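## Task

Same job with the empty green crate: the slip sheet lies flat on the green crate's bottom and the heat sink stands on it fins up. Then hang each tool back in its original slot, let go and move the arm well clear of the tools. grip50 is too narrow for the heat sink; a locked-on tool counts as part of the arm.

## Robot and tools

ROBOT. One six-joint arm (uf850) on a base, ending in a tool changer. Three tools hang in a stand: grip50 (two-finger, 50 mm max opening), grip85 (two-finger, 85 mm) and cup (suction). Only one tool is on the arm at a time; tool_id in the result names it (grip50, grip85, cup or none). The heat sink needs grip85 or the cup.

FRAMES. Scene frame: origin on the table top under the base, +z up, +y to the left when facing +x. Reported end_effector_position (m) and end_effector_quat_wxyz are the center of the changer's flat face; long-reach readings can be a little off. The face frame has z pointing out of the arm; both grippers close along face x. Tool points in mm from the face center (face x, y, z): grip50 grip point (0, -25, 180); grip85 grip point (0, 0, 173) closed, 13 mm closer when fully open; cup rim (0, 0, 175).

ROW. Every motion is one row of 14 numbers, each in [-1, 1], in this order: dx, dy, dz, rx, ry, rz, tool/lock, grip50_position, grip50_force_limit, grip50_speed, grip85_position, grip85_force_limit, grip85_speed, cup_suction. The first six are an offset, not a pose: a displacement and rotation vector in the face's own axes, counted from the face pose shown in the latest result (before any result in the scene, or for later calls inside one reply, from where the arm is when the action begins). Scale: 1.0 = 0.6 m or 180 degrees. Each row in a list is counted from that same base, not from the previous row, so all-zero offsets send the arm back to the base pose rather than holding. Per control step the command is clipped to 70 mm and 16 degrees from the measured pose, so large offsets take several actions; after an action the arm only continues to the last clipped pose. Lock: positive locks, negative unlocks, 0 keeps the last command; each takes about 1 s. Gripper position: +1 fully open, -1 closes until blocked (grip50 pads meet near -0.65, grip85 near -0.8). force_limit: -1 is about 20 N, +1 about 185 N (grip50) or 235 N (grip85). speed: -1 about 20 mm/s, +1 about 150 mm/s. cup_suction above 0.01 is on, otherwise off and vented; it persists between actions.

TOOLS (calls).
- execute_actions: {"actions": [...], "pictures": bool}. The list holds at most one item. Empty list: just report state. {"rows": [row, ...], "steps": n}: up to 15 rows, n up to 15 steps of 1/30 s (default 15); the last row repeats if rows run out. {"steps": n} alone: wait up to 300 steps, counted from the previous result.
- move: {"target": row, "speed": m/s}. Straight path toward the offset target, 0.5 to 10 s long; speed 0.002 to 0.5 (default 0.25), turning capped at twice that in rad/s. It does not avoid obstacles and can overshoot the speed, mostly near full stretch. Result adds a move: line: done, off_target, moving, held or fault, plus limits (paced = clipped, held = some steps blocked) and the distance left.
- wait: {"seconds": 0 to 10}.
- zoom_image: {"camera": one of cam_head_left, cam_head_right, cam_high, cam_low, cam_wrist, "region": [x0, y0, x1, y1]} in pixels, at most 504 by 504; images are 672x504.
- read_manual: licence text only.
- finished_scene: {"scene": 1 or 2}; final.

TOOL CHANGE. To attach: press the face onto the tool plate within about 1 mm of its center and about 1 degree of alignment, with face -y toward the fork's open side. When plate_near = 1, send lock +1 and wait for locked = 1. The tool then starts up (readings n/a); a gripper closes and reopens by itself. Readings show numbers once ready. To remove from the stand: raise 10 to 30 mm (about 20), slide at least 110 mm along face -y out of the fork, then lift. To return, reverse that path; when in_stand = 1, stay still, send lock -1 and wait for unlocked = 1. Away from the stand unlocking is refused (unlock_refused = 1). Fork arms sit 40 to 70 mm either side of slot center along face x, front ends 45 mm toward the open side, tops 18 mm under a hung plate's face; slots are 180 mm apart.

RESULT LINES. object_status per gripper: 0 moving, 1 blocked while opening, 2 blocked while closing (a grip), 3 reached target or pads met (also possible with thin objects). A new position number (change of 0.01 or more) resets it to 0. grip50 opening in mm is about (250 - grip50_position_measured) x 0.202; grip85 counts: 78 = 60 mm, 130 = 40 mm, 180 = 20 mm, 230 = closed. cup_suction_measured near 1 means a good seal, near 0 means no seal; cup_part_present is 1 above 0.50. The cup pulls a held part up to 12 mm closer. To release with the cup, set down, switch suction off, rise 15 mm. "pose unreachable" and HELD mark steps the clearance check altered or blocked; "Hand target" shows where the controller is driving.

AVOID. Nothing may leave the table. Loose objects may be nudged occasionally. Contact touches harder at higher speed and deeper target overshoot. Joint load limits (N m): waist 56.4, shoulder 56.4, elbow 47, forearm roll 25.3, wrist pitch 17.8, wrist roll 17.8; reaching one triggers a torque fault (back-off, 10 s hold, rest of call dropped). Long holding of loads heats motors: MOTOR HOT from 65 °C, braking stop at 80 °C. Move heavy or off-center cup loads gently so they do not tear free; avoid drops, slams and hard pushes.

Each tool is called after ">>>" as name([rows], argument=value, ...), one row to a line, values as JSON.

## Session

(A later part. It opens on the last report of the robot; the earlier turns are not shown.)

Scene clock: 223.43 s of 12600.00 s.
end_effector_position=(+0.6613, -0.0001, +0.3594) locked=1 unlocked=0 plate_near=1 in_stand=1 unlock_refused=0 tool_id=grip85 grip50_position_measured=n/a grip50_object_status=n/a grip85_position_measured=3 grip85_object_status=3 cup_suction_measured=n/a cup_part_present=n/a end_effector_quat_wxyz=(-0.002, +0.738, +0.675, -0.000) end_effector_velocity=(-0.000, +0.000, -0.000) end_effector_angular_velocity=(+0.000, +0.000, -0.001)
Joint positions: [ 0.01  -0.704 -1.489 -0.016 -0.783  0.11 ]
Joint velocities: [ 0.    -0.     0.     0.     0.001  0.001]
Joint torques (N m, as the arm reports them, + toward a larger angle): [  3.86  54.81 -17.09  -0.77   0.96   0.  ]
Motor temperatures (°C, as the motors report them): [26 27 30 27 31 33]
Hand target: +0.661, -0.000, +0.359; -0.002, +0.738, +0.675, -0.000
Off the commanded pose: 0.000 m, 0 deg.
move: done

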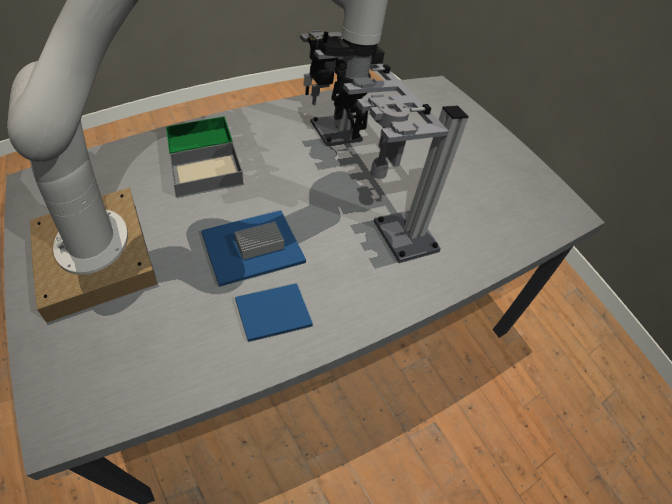

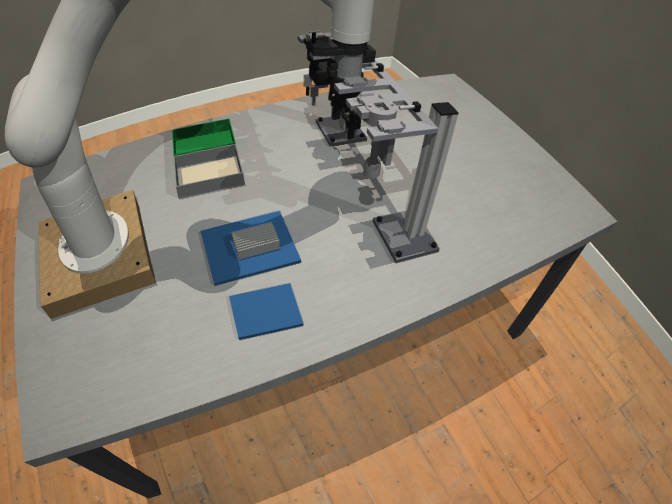

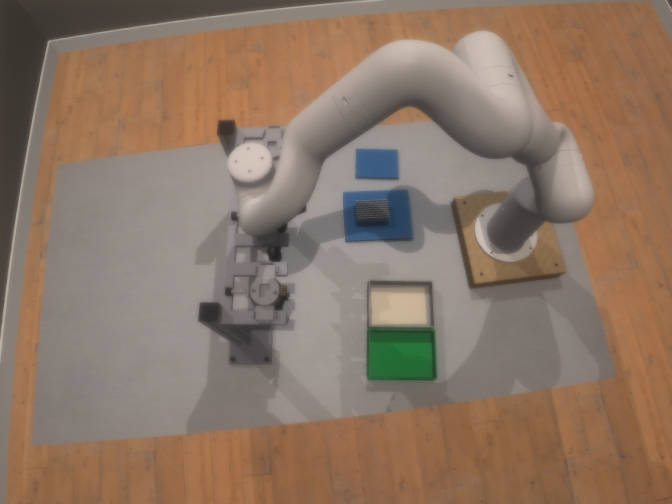

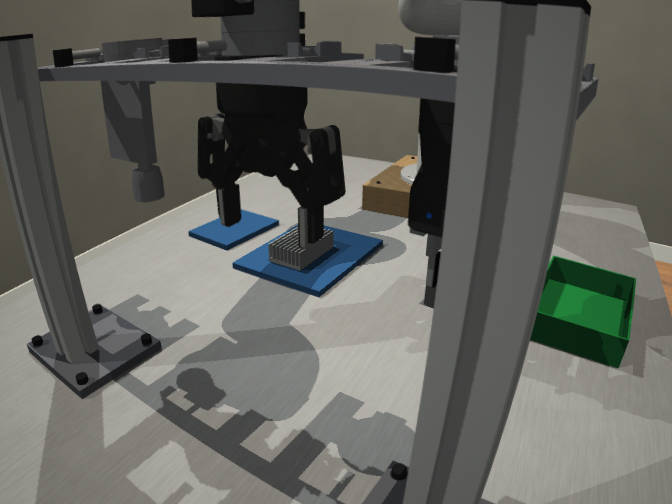

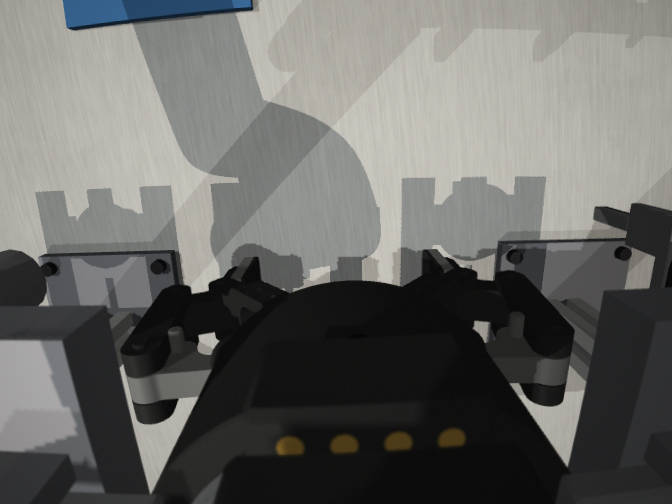

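>>> execute_actions([
  {"rows":[[0,0,0,0,0,0,-1,0,0,0,1,0,0,0]],"steps":15},
], pictures=false)

>>> execute_actions([
  {"rows":[[0,0,0,0,0,0,-1,0,0,0,1,0,0,0]],"steps":15},
], pictures=false)

>>> execute_actions([
  {"rows":[[0,0,0,0,0,0,-1,0,0,0,1,0,0,0]],"steps":6},
], pictures=false)

>>> move(target=[0,0,-0.119,0,0,0,0,0,0,0,0,0,0,0], speed=0.1)

>>> move(target=[-0.3,0,0,0,0,0,0,0,0,0,0,0,0,0], speed=0.2)

Scene clock: 241.80 s of 12600.00 s.
end_effector_position=(+0.6612, -0.0000, +0.3589) locked=0 unlocked=0 plate_near=1 in_stand=1 unlock_refused=0 tool_id=none grip50_position_measured=n/a grip50_object_status=n/a grip85_position_measured=n/a grip85_object_status=n/a cup_suction_measured=n/a cup_part_present=n/a end_effector_quat_wxyz=(-0.002, +0.738, +0.675, -0.000) end_effector_velocity=(+0.000, +0.000, +0.000) end_effector_angular_velocity=(-0.000, -0.000, +0.001)
Joint positions: [ 0.01  -0.705 -1.489 -0.016 -0.783  0.11 ]
Joint velocities: [ 0.     0.    -0.    -0.001 -0.001 -0.   ]
Joint torques (N m, as the arm reports them, + toward a larger angle): [  3.4   39.74 -11.82  -0.25   1.73   0.  ]
Motor temperatures (°C, as the motors report them): [26 27 30 27 31 33]
Hand target: +0.661, -0.000, +0.359; -0.002, +0.738, +0.675, -0.000
Off the commanded pose: 0.001 m, 0 deg.
Steps of this call (steps 1 to 536: nothing new was sent; steps 537 to 551: all 15 steps of this action). Readings (end_effector_position | what the end effector reports):
537: (+0.6611, -0.0001, +0.3588) | locked=1 unlocked=0 plate_near=1 in_stand=1 unlock_refused=0 tool_id=grip85 grip50_position_measured=n/a grip50_object_status=n/a grip85_position_measured=3 grip85_object_status=3 cup_suction_measured=n/a cup_part_present=n/a
538: (+0.6611, -0.0001, +0.3588) | locked=1 unlocked=0 plate_near=1 in_stand=1 unlock_refused=0 tool_id=grip85 grip50_position_measured=n/a grip50_object_status=n/a grip85_position_measured=3 grip85_object_status=3 cup_suction_measured=n/a cup_part_present=n/a
540: (+0.6611, -0.0000, +0.3588) | locked=1 unlocked=0 plate_near=1 in_stand=1 unlock_refused=0 tool_id=grip85 grip50_position_measured=n/a grip50_object_status=n/a grip85_position_measured=3 grip85_object_status=3 cup_suction_measured=n/a cup_part_present=n/a
544: (+0.6611, -0.0000, +0.3588) | locked=0 unlocked=0 plate_near=1 in_stand=1 unlock_refused=0 tool_id=none grip50_position_measured=n/a grip50_object_status=n/a grip85_position_measured=n/a grip85_object_status=n/a cup_suction_measured=n/a cup_part_present=n/a
551: the state above

Scene clock: 242.30 s of 12600.00 s.
end_effector_position=(+0.6612, -0.0000, +0.3589) locked=0 unlocked=1 plate_near=1 in_stand=1 unlock_refused=0 tool_id=none grip50_position_measured=n/a grip50_object_status=n/a grip85_position_measured=n/a grip85_object_status=n/a cup_suction_measured=n/a cup_part_present=n/a end_effector_quat_wxyz=(-0.002, +0.738, +0.675, -0.000) end_effector_velocity=(-0.000, -0.000, +0.000) end_effector_angular_velocity=(-0.000, -0.000, -0.000)
Joint positions: [ 0.01  -0.705 -1.489 -0.016 -0.783  0.11 ]
Joint velocities: [-0.  0.  0. -0.  0. -0.]
Joint torques (N m, as the arm reports them, + toward a larger angle): [  3.43  39.29 -11.91  -0.49   1.87  -0.07]
Motor temperatures (°C, as the motors report them): [26 27 30 27 31 33]
Hand target: +0.661, -0.000, +0.359; -0.002, +0.738, +0.675, -0.000
Off the commanded pose: 0.000 m, 0 deg.
Steps of this call (steps 1 to 15: all 15 steps of this action). Readings (end_effector_position | what the end effector reports):
1: (+0.6612, -0.0000, +0.3589) | locked=0 unlocked=0 plate_near=1 in_stand=1 unlock_refused=0 tool_id=none grip50_position_measured=n/a grip50_object_status=n/a grip85_position_measured=n/a grip85_object_status=n/a cup_suction_measured=n/a cup_part_present=n/a
2: (+0.6611, -0.0000, +0.3589) | locked=0 unlocked=0 plate_near=1 in_stand=1 unlock_refused=0 tool_id=none grip50_position_measured=n/a grip50_object_status=n/a grip85_position_measured=n/a grip85_object_status=n/a cup_suction_measured=n/a cup_part_present=n/a
4: (+0.6611, -0.0000, +0.3589) | locked=0 unlocked=0 plate_near=1 in_stand=1 unlock_refused=0 tool_id=none grip50_position_measured=n/a grip50_object_status=n/a grip85_position_measured=n/a grip85_object_status=n/a cup_suction_measured=n/a cup_part_present=n/a
8: (+0.6611, -0.0000, +0.3589) | locked=0 unlocked=0 plate_near=1 in_stand=1 unlock_refused=0 tool_id=none grip50_position_measured=n/a grip50_object_status=n/a grip85_position_measured=n/a grip85_object_status=n/a cup_suction_measured=n/a cup_part_present=n/a
15: the state above

Scene clock: 242.50 s of 12600.00 s.
end_effector_position=(+0.6612, -0.0000, +0.3589) locked=0 unlocked=1 plate_near=1 in_stand=1 unlock_refused=0 tool_id=none grip50_position_measured=n/a grip50_object_status=n/a grip85_position_measured=n/a grip85_object_status=n/a cup_suction_measured=n/a cup_part_present=n/a end_effector_quat_wxyz=(-0.002, +0.738, +0.675, -0.000) end_effector_velocity=(+0.000, +0.000, -0.000) end_effector_angular_velocity=(-0.000, -0.000, +0.000)
Joint positions: [ 0.01  -0.705 -1.489 -0.016 -0.783  0.11 ]
Joint velocities: [ 0. -0.  0. -0.  0.  0.]
Joint torques (N m, as the arm reports them, + toward a larger angle): [  2.67  40.84 -11.44  -0.63   1.98  -0.15]
Motor temperatures (°C, as the motors report them): [26 27 30 27 31 33]
Hand target: +0.661, -0.000, +0.359; -0.002, +0.738, +0.675, -0.000
Off the commanded pose: 0.000 m, 0 deg.
Steps of this call (steps 1 to 6: all 6 steps of this action). Readings (end_effector_position | what the end effector reports):
1: (+0.6612, -0.0000, +0.3589) | locked=0 unlocked=1 plate_near=1 in_stand=1 unlock_refused=0 tool_id=none grip50_position_measured=n/a grip50_object_status=n/a grip85_position_measured=n/a grip85_object_status=n/a cup_suction_measured=n/a cup_part_present=n/a
2: (+0.6612, -0.0000, +0.3589) | locked=0 unlocked=1 plate_near=1 in_stand=1 unlock_refused=0 tool_id=none grip50_position_measured=n/a grip50_object_status=n/a grip85_position_measured=n/a grip85_object_status=n/a cup_suction_measured=n/a cup_part_present=n/a
4: (+0.6612, -0.0000, +0.3589) | locked=0 unlocked=1 plate_near=1 in_stand=1 unlock_refused=0 tool_id=none grip50_position_measured=n/a grip50_object_status=n/a grip85_position_measured=n/a grip85_object_status=n/a cup_suction_measured=n/a cup_part_present=n/a
6: the state above

Scene clock: 243.73 s of 12600.00 s.
end_effector_position=(+0.6611, -0.0002, +0.4299) locked=0 unlocked=1 plate_near=0 in_stand=0 unlock_refused=0 tool_id=none grip50_position_measured=n/a grip50_object_status=n/a grip85_position_measured=n/a grip85_object_status=n/a cup_suction_measured=n/a cup_part_present=n/a end_effector_quat_wxyz=(-0.003, +0.738, +0.675, -0.001) end_effector_velocity=(-0.000, +0.000, -0.001) end_effector_angular_velocity=(+0.000, +0.002, +0.001)
Joint positions: [ 0.012 -0.633 -1.545 -0.014 -0.912  0.108]
Joint velocities: [ 0.    -0.001  0.     0.    -0.001 -0.001]
Joint torques (N m, as the arm reports them, + toward a larger angle): [  3.03  48.73 -15.98  -0.94   0.81   0.11]
Motor temperatures (°C, as the motors report them): [26 27 30 27 31 33]
Hand target: +0.661, -0.000, +0.430; -0.002, +0.738, +0.675, -0.000
Off the commanded pose: 0.001 m, 0 deg.
move: done

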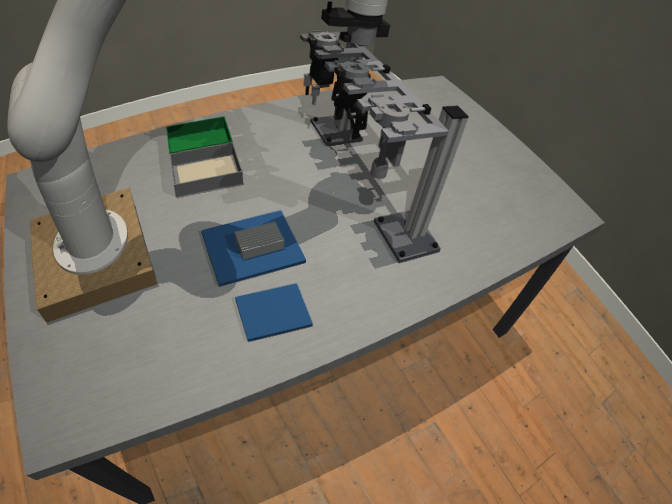

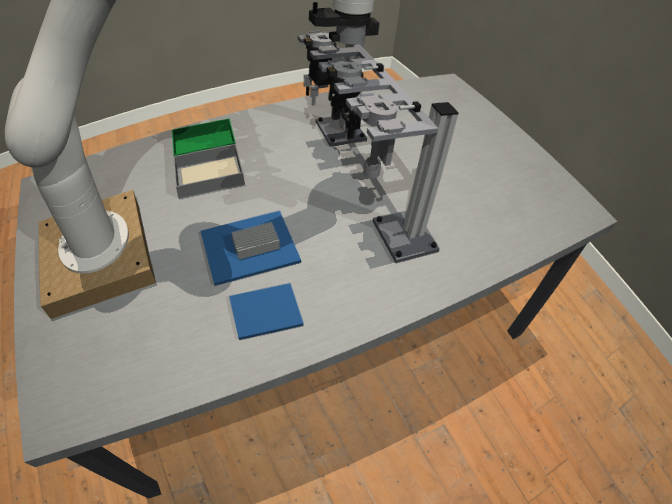

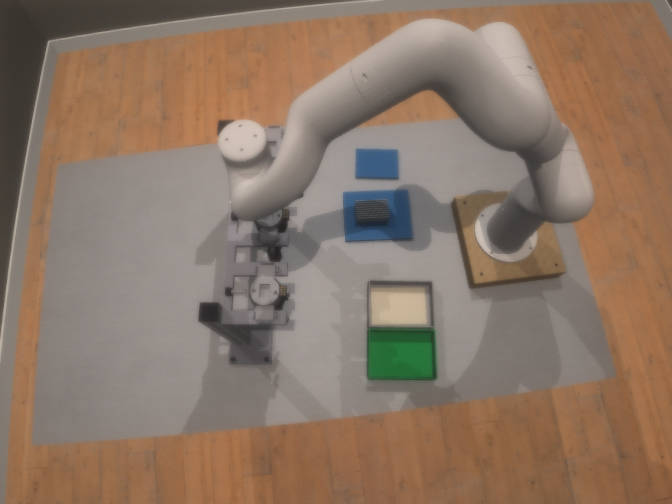

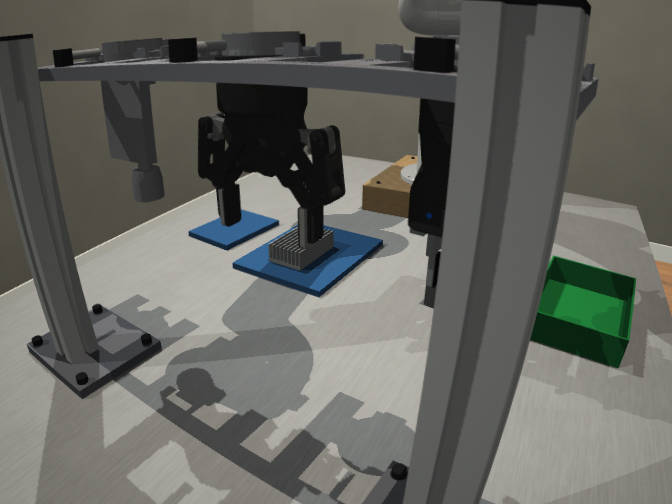

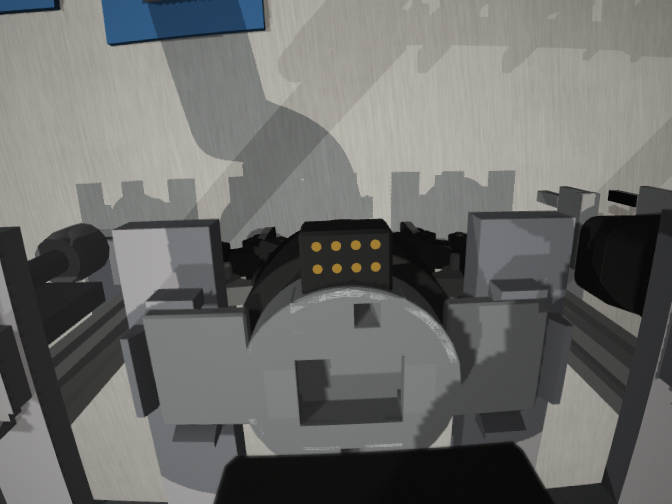

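Scene clock: 245.00 s of 12600.00 s.
end_effector_position=(+0.6458, -0.1789, +0.4295) locked=0 unlocked=1 plate_near=0 in_stand=0 unlock_refused=0 tool_id=none grip50_position_measured=n/a grip50_object_status=n/a grip85_position_measured=n/a grip85_object_status=n/a cup_suction_measured=n/a cup_part_present=n/a end_effector_quat_wxyz=(-0.003, +0.738, +0.675, +0.000) end_effector_velocity=(-0.000, -0.001, +0.000) end_effector_angular_velocity=(-0.000, +0.000, -0.001)
Joint positions: [-0.26  -0.65  -1.576 -0.011 -0.923 -0.166]
Joint velocities: [-0.001  0.    -0.    -0.    -0.001 -0.   ]
Joint torques (N m, as the arm reports them, + toward a larger angle): [  2.86  48.6  -15.31  -0.49   0.64   0.13]
Motor temperatures (°C, as the motors report them): [26 27 30 27 31 33]
Hand target: +0.646, -0.179, +0.429; -0.003, +0.738, +0.675, +0.000
Off the commanded pose: 0.001 m, 0 deg.
move: done

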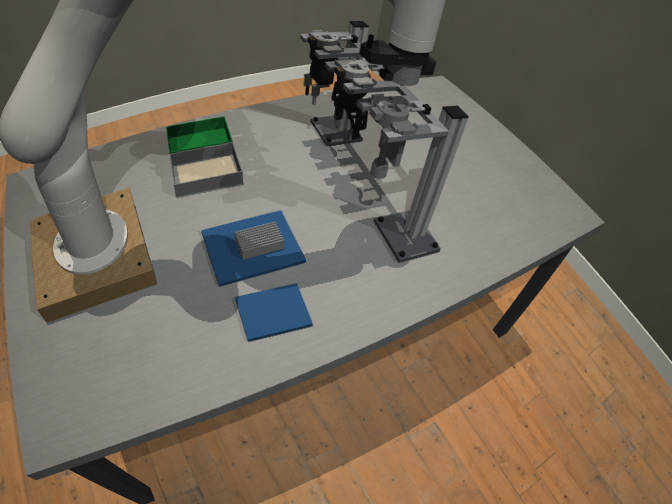

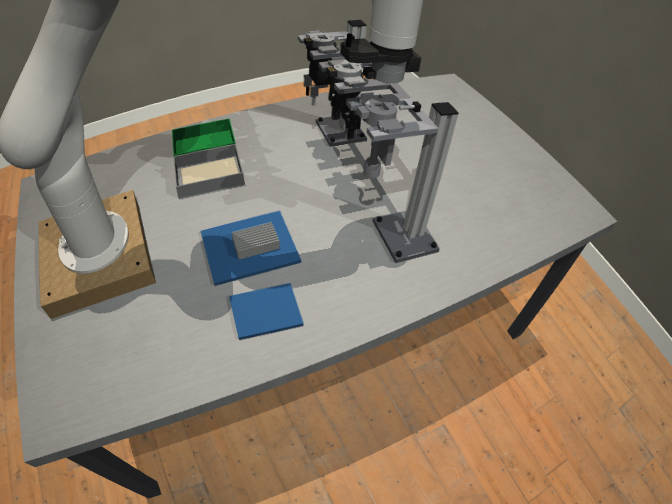

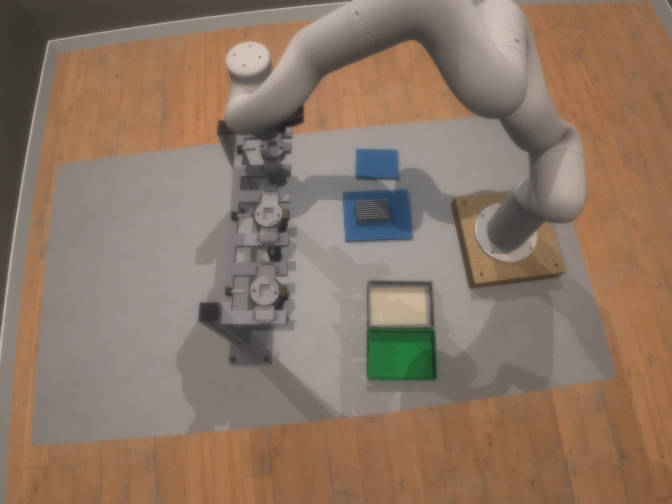

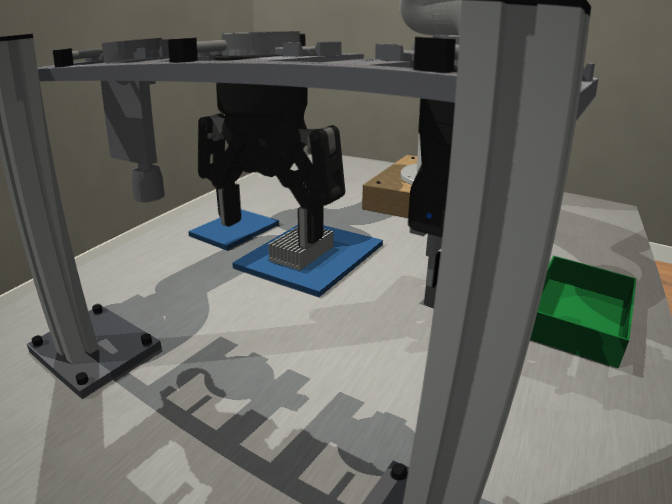

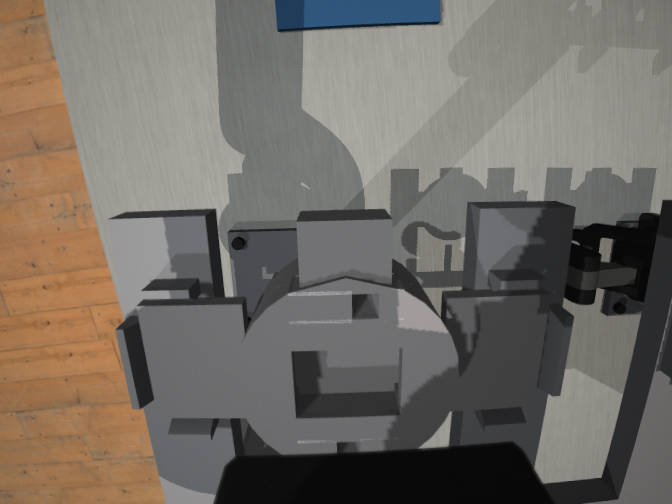

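>>> move(target=[-0.0013,-0.005,0,0,0,0,0,0,0,0,0,0,0,0], speed=0.05)

Scene clock: 255.73 s of 12600.00 s.
end_effector_position=(+0.6428, -0.1795, +0.4295) locked=0 unlocked=1 plate_near=0 in_stand=0 unlock_refused=0 tool_id=none grip50_position_measured=n/a grip50_object_status=n/a grip85_position_measured=n/a grip85_object_status=n/a cup_suction_measured=n/a cup_part_present=n/a end_effector_quat_wxyz=(-0.003, +0.738, +0.675, +0.000) end_effector_velocity=(-0.000, -0.000, -0.000) end_effector_angular_velocity=(-0.000, -0.000, +0.000)
Joint positions: [-0.262 -0.643 -1.565 -0.011 -0.919 -0.168]
Joint velocities: [-0.  0.  0. -0.  0. -0.]
Joint torques (N m, as the arm reports them, + toward a larger angle): [  2.66  49.84 -15.96  -0.06   0.75   0.05]
Motor temperatures (°C, as the motors report them): [26 27 31 27 31 33]
Hand target: +0.643, -0.179, +0.429; -0.003, +0.738, +0.675, +0.000
Off the commanded pose: 0.000 m, 0 deg.
move: done

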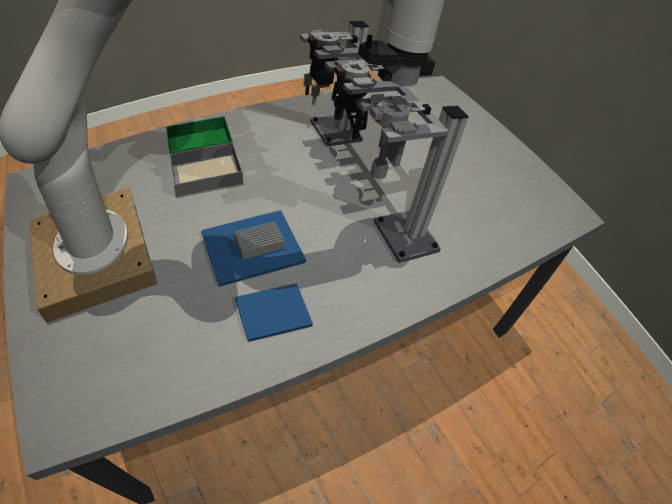

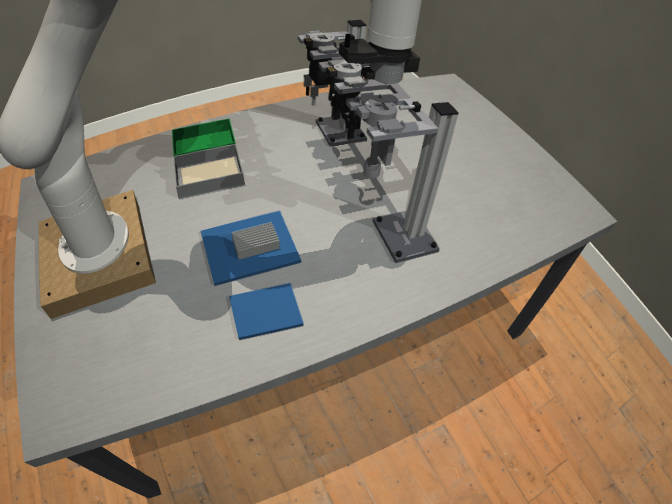

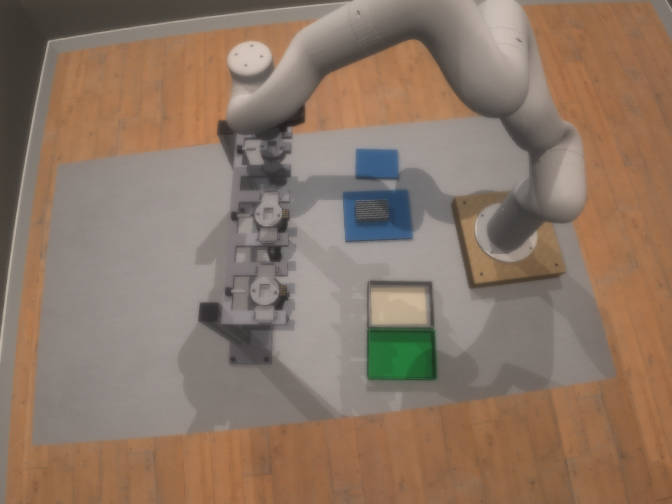

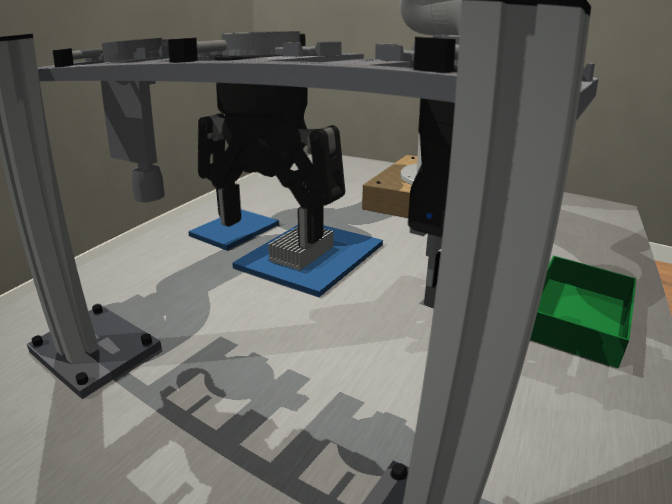

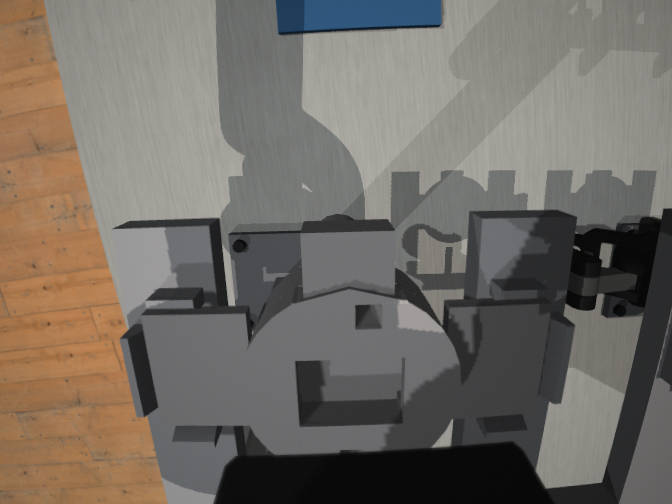

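>>> move(target=[0,0.0005,0.09,0,0,0.003,0,0,0,0,0,0,0,0], speed=0.06)

>>> move(target=[0,0,0.029,0,0,0,0,0,0,0,0,0,0,0], speed=0.015)

Scene clock: 266.40 s of 12600.00 s.
end_effector_position=(+0.6430, -0.1794, +0.3757) locked=0 unlocked=1 plate_near=0 in_stand=0 unlock_refused=0 tool_id=none grip50_position_measured=n/a grip50_object_status=n/a grip85_position_measured=n/a grip85_object_status=n/a cup_suction_measured=n/a cup_part_present=n/a end_effector_quat_wxyz=(-0.003, +0.741, +0.672, +0.000) end_effector_velocity=(+0.001, -0.000, +0.001) end_effector_angular_velocity=(-0.001, -0.003, +0.001)
Joint positions: [-0.263 -0.695 -1.52  -0.012 -0.821 -0.157]
Joint velocities: [ 0.     0.001 -0.001 -0.001  0.001 -0.   ]
Joint torques (N m, as the arm reports them, + toward a larger angle): [  4.18  49.95 -15.45  -0.54   0.56   0.19]
Motor temperatures (°C, as the motors report them): [26 27 31 27 31 33]
Hand target: +0.643, -0.179, +0.375; -0.003, +0.741, +0.672, +0.000
Off the commanded pose: 0.000 m, 0 deg.
move: done

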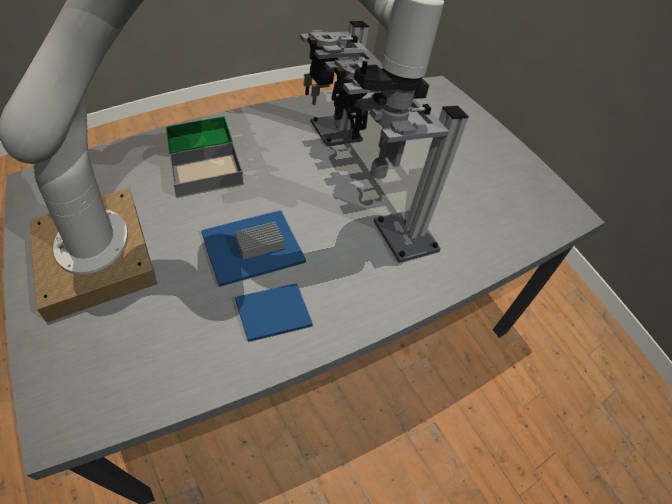

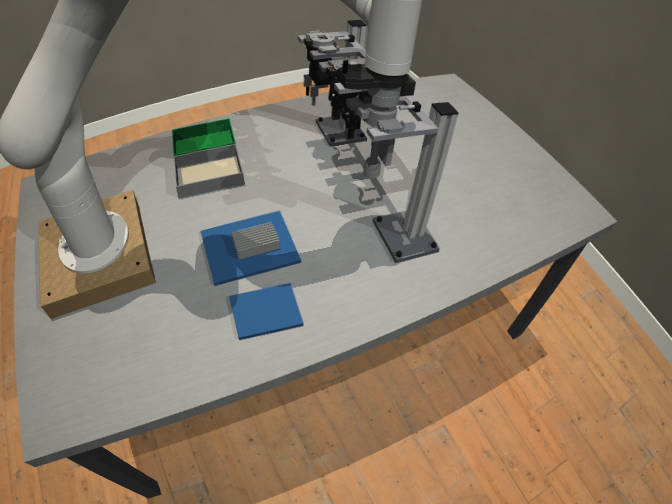

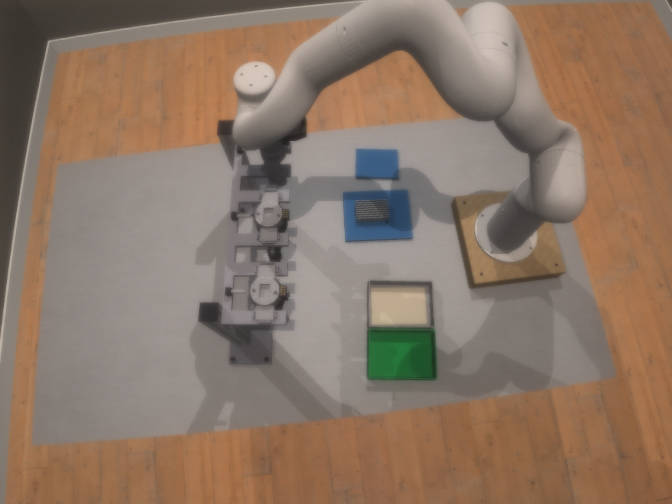

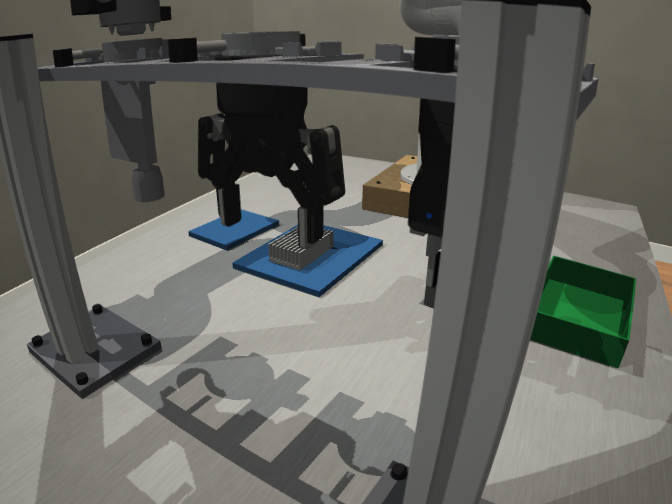

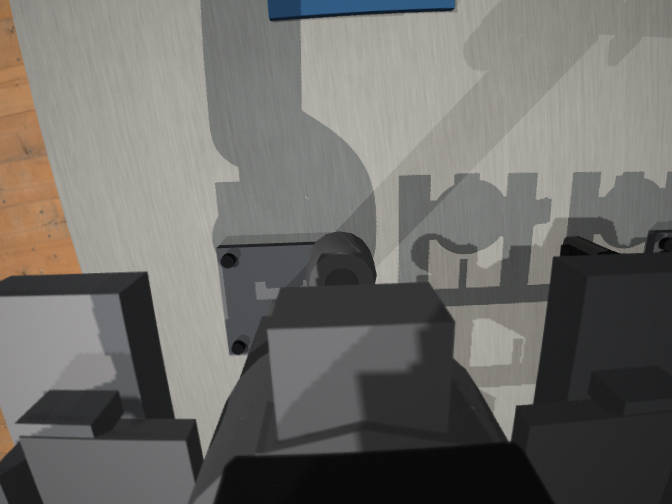

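Scene clock: 267.77 s of 12600.00 s.
end_effector_position=(+0.6431, -0.1793, +0.3591) locked=0 unlocked=1 plate_near=1 in_stand=1 unlock_refused=0 tool_id=none grip50_position_measured=n/a grip50_object_status=n/a grip85_position_measured=n/a grip85_object_status=n/a cup_suction_measured=n/a cup_part_present=n/a end_effector_quat_wxyz=(-0.003, +0.741, +0.671, +0.000) end_effector_velocity=(-0.000, +0.000, -0.000) end_effector_angular_velocity=(+0.000, +0.000, -0.001)
Joint positions: [-0.263 -0.714 -1.509 -0.013 -0.792 -0.157]
Joint velocities: [-0.    -0.     0.     0.     0.     0.001]
Joint torques (N m, as the arm reports them, + toward a larger angle): [  4.08  43.79 -13.7   -0.98   1.78  -0.09]
Motor temperatures (°C, as the motors report them): [26 27 31 27 31 33]
Hand target: +0.643, -0.179, +0.358; -0.003, +0.741, +0.672, +0.000
Off the commanded pose: 0.001 m, 0 deg.
move: done

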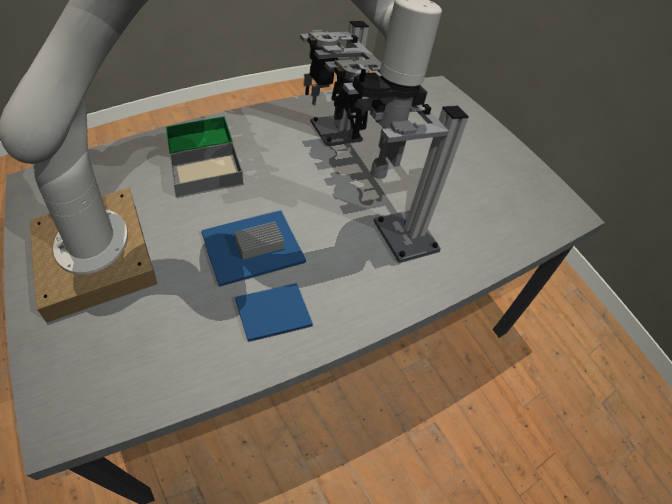

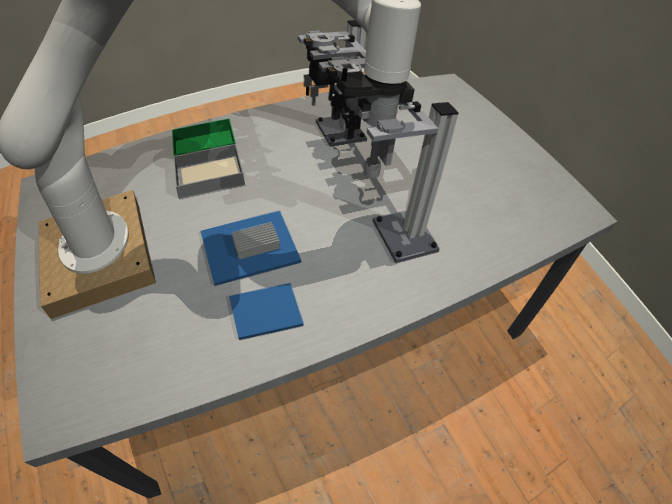

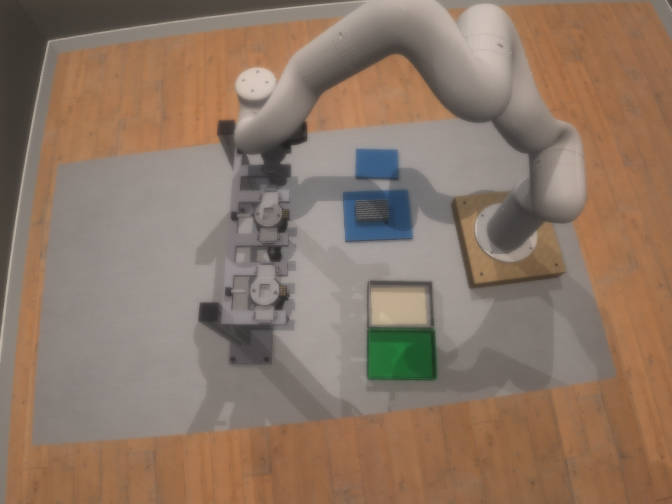

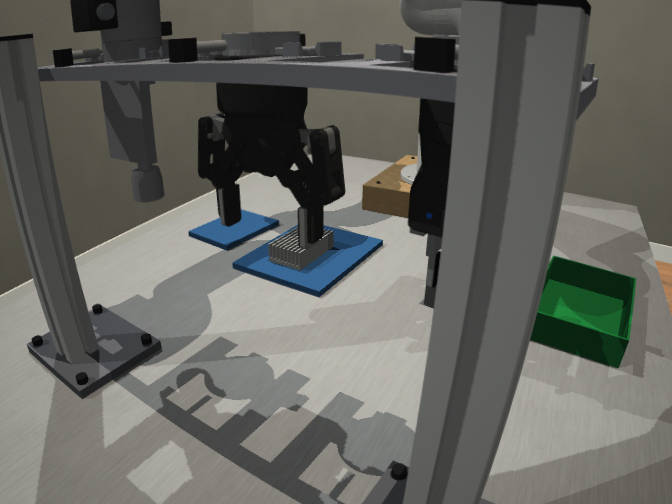

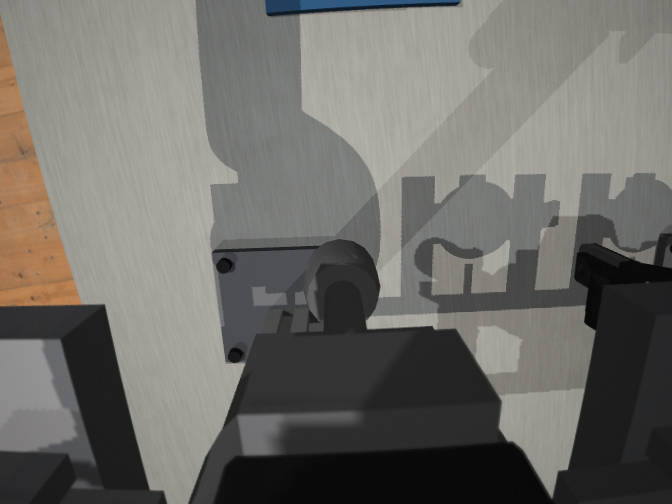

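>>> execute_actions([
  {"rows":[[0,0,0,0,0,0,1,0,0,0,0,0,0,0]],"steps":15},
], pictures=false)

>>> execute_actions([
  {"rows":[[0,0,0,0,0,0,1,0,0,0,0,0,0,0]],"steps":15},
], pictures=false)

>>> execute_actions([
  {"rows":[[0,0,0,0,0,0,1,0,0,0,0,0,0,0]],"steps":6},
], pictures=false)

Scene clock: 276.60 s of 12600.00 s.
end_effector_position=(+0.6431, -0.1793, +0.3588) locked=0 unlocked=0 plate_near=1 in_stand=1 unlock_refused=0 tool_id=none grip50_position_measured=n/a grip50_object_status=n/a grip85_position_measured=n/a grip85_object_status=n/a cup_suction_measured=n/a cup_part_present=n/a end_effector_quat_wxyz=(-0.003, +0.741, +0.671, +0.000) end_effector_velocity=(-0.000, -0.000, +0.000) end_effector_angular_velocity=(+0.000, +0.001, -0.000)
Joint positions: [-0.263 -0.714 -1.509 -0.013 -0.792 -0.157]
Joint velocities: [-0.    -0.    -0.     0.    -0.001  0.   ]
Joint torques (N m, as the arm reports them, + toward a larger angle): [  2.94  34.96 -11.75  -1.15   3.03  -0.94]
Motor temperatures (°C, as the motors report them): [26 27 31 27 31 33]
Hand target: +0.643, -0.179, +0.359; -0.003, +0.741, +0.671, +0.000
Off the commanded pose: 0.000 m, 0 deg.
Steps of this call (steps 1 to 250: nothing new was sent; steps 251 to 265: all 15 steps of this action). Readings (end_effector_position | what the end effector reports):
251: (+0.6431, -0.1793, +0.3587) | locked=0 unlocked=0 plate_near=1 in_stand=1 unlock_refused=0 tool_id=none grip50_position_measured=n/a grip50_object_status=n/a grip85_position_measured=n/a grip85_object_status=n/a cup_suction_measured=n/a cup_part_present=n/a
252: (+0.6431, -0.1793, +0.3588) | locked=0 unlocked=0 plate_near=1 in_stand=1 unlock_refused=0 tool_id=none grip50_position_measured=n/a grip50_object_status=n/a grip85_position_measured=n/a grip85_object_status=n/a cup_suction_measured=n/a cup_part_present=n/a
254: (+0.6431, -0.1793, +0.3588) | locked=0 unlocked=0 plate_near=1 in_stand=1 unlock_refused=0 tool_id=none grip50_position_measured=n/a grip50_object_status=n/a grip85_position_measured=n/a grip85_object_status=n/a cup_suction_measured=n/a cup_part_present=n/a
258: (+0.6431, -0.1793, +0.3588) | locked=0 unlocked=0 plate_near=1 in_stand=1 unlock_refused=0 tool_id=none grip50_position_measured=n/a grip50_object_status=n/a grip85_position_measured=n/a grip85_object_status=n/a cup_suction_measured=n/a cup_part_present=n/a
265: the state above

Scene clock: 277.10 s of 12600.00 s.
end_effector_position=(+0.6431, -0.1794, +0.3590) locked=1 unlocked=0 plate_near=1 in_stand=1 unlock_refused=0 tool_id=cup grip50_position_measured=n/a grip50_object_status=n/a grip85_position_measured=n/a grip85_object_status=n/a cup_suction_measured=n/a cup_part_present=n/a end_effector_quat_wxyz=(-0.003, +0.741, +0.671, +0.000) end_effector_velocity=(-0.000, -0.000, -0.000) end_effector_angular_velocity=(+0.001, +0.001, -0.000)
Joint positions: [-0.263 -0.714 -1.509 -0.013 -0.792 -0.157]
Joint velocities: [-0.    -0.     0.     0.001 -0.001 -0.   ]
Joint torques (N m, as the arm reports them, + toward a larger angle): [  4.56  37.24 -13.12  -0.46   3.23  -1.03]
Motor temperatures (°C, as the motors report them): [26 27 31 27 31 33]
Hand target: +0.643, -0.179, +0.359; -0.003, +0.741, +0.671, +0.000
Off the commanded pose: 0.000 m, 0 deg.
Steps of this call (steps 1 to 15: all 15 steps of this action). Readings (end_effector_position | what the end effector reports):
1: (+0.6431, -0.1793, +0.3588) | locked=0 unlocked=0 plate_near=1 in_stand=1 unlock_refused=0 tool_id=none grip50_position_measured=n/a grip50_object_status=n/a grip85_position_measured=n/a grip85_object_status=n/a cup_suction_measured=n/a cup_part_present=n/a
2: (+0.6431, -0.1793, +0.3588) | locked=0 unlocked=0 plate_near=1 in_stand=1 unlock_refused=0 tool_id=none grip50_position_measured=n/a grip50_object_status=n/a grip85_position_measured=n/a grip85_object_status=n/a cup_suction_measured=n/a cup_part_present=n/a
4: (+0.6431, -0.1793, +0.3588) | locked=0 unlocked=0 plate_near=1 in_stand=1 unlock_refused=0 tool_id=none grip50_position_measured=n/a grip50_object_status=n/a grip85_position_measured=n/a grip85_object_status=n/a cup_suction_measured=n/a cup_part_present=n/a
8: (+0.6430, -0.1794, +0.3589) | locked=0 unlocked=0 plate_near=1 in_stand=1 unlock_refused=0 tool_id=none grip50_position_measured=n/a grip50_object_status=n/a grip85_position_measured=n/a grip85_object_status=n/a cup_suction_measured=n/a cup_part_present=n/a
15: the state above

Scene clock: 277.30 s of 12600.00 s.
end_effector_position=(+0.6431, -0.1794, +0.3590) locked=1 unlocked=0 plate_near=1 in_stand=1 unlock_refused=0 tool_id=cup grip50_position_measured=n/a grip50_object_status=n/a grip85_position_measured=n/a grip85_object_status=n/a cup_suction_measured=n/a cup_part_present=n/a end_effector_quat_wxyz=(-0.003, +0.741, +0.671, +0.000) end_effector_velocity=(-0.000, +0.000, -0.000) end_effector_angular_velocity=(+0.001, +0.000, -0.001)
Joint positions: [-0.263 -0.714 -1.509 -0.013 -0.792 -0.157]
Joint velocities: [-0.    -0.    -0.     0.001 -0.     0.   ]
Joint torques (N m, as the arm reports them, + toward a larger angle): [  3.69  37.02 -13.3   -0.64   3.3   -1.18]
Motor temperatures (°C, as the motors report them): [26 27 31 27 31 33]
Hand target: +0.643, -0.179, +0.359; -0.003, +0.741, +0.671, +0.000
Off the commanded pose: 0.000 m, 0 deg.
Steps of this call (steps 1 to 6: all 6 steps of this action). Readings (end_effector_position | what the end effector reports):
1: (+0.6431, -0.1794, +0.3590) | locked=1 unlocked=0 plate_near=1 in_stand=1 unlock_refused=0 tool_id=cup grip50_position_measured=n/a grip50_object_status=n/a grip85_position_measured=n/a grip85_object_status=n/a cup_suction_measured=n/a cup_part_present=n/a
2: (+0.6431, -0.1794, +0.3590) | locked=1 unlocked=0 plate_near=1 in_stand=1 unlock_refused=0 tool_id=cup grip50_position_measured=n/a grip50_object_status=n/a grip85_position_measured=n/a grip85_object_status=n/a cup_suction_measured=n/a cup_part_present=n/a
4: (+0.6431, -0.1794, +0.3590) | locked=1 unlocked=0 plate_near=1 in_stand=1 unlock_refused=0 tool_id=cup grip50_position_measured=n/a grip50_object_status=n/a grip85_position_measured=n/a grip85_object_status=n/a cup_suction_measured=n/a cup_part_present=n/a
6: the state above


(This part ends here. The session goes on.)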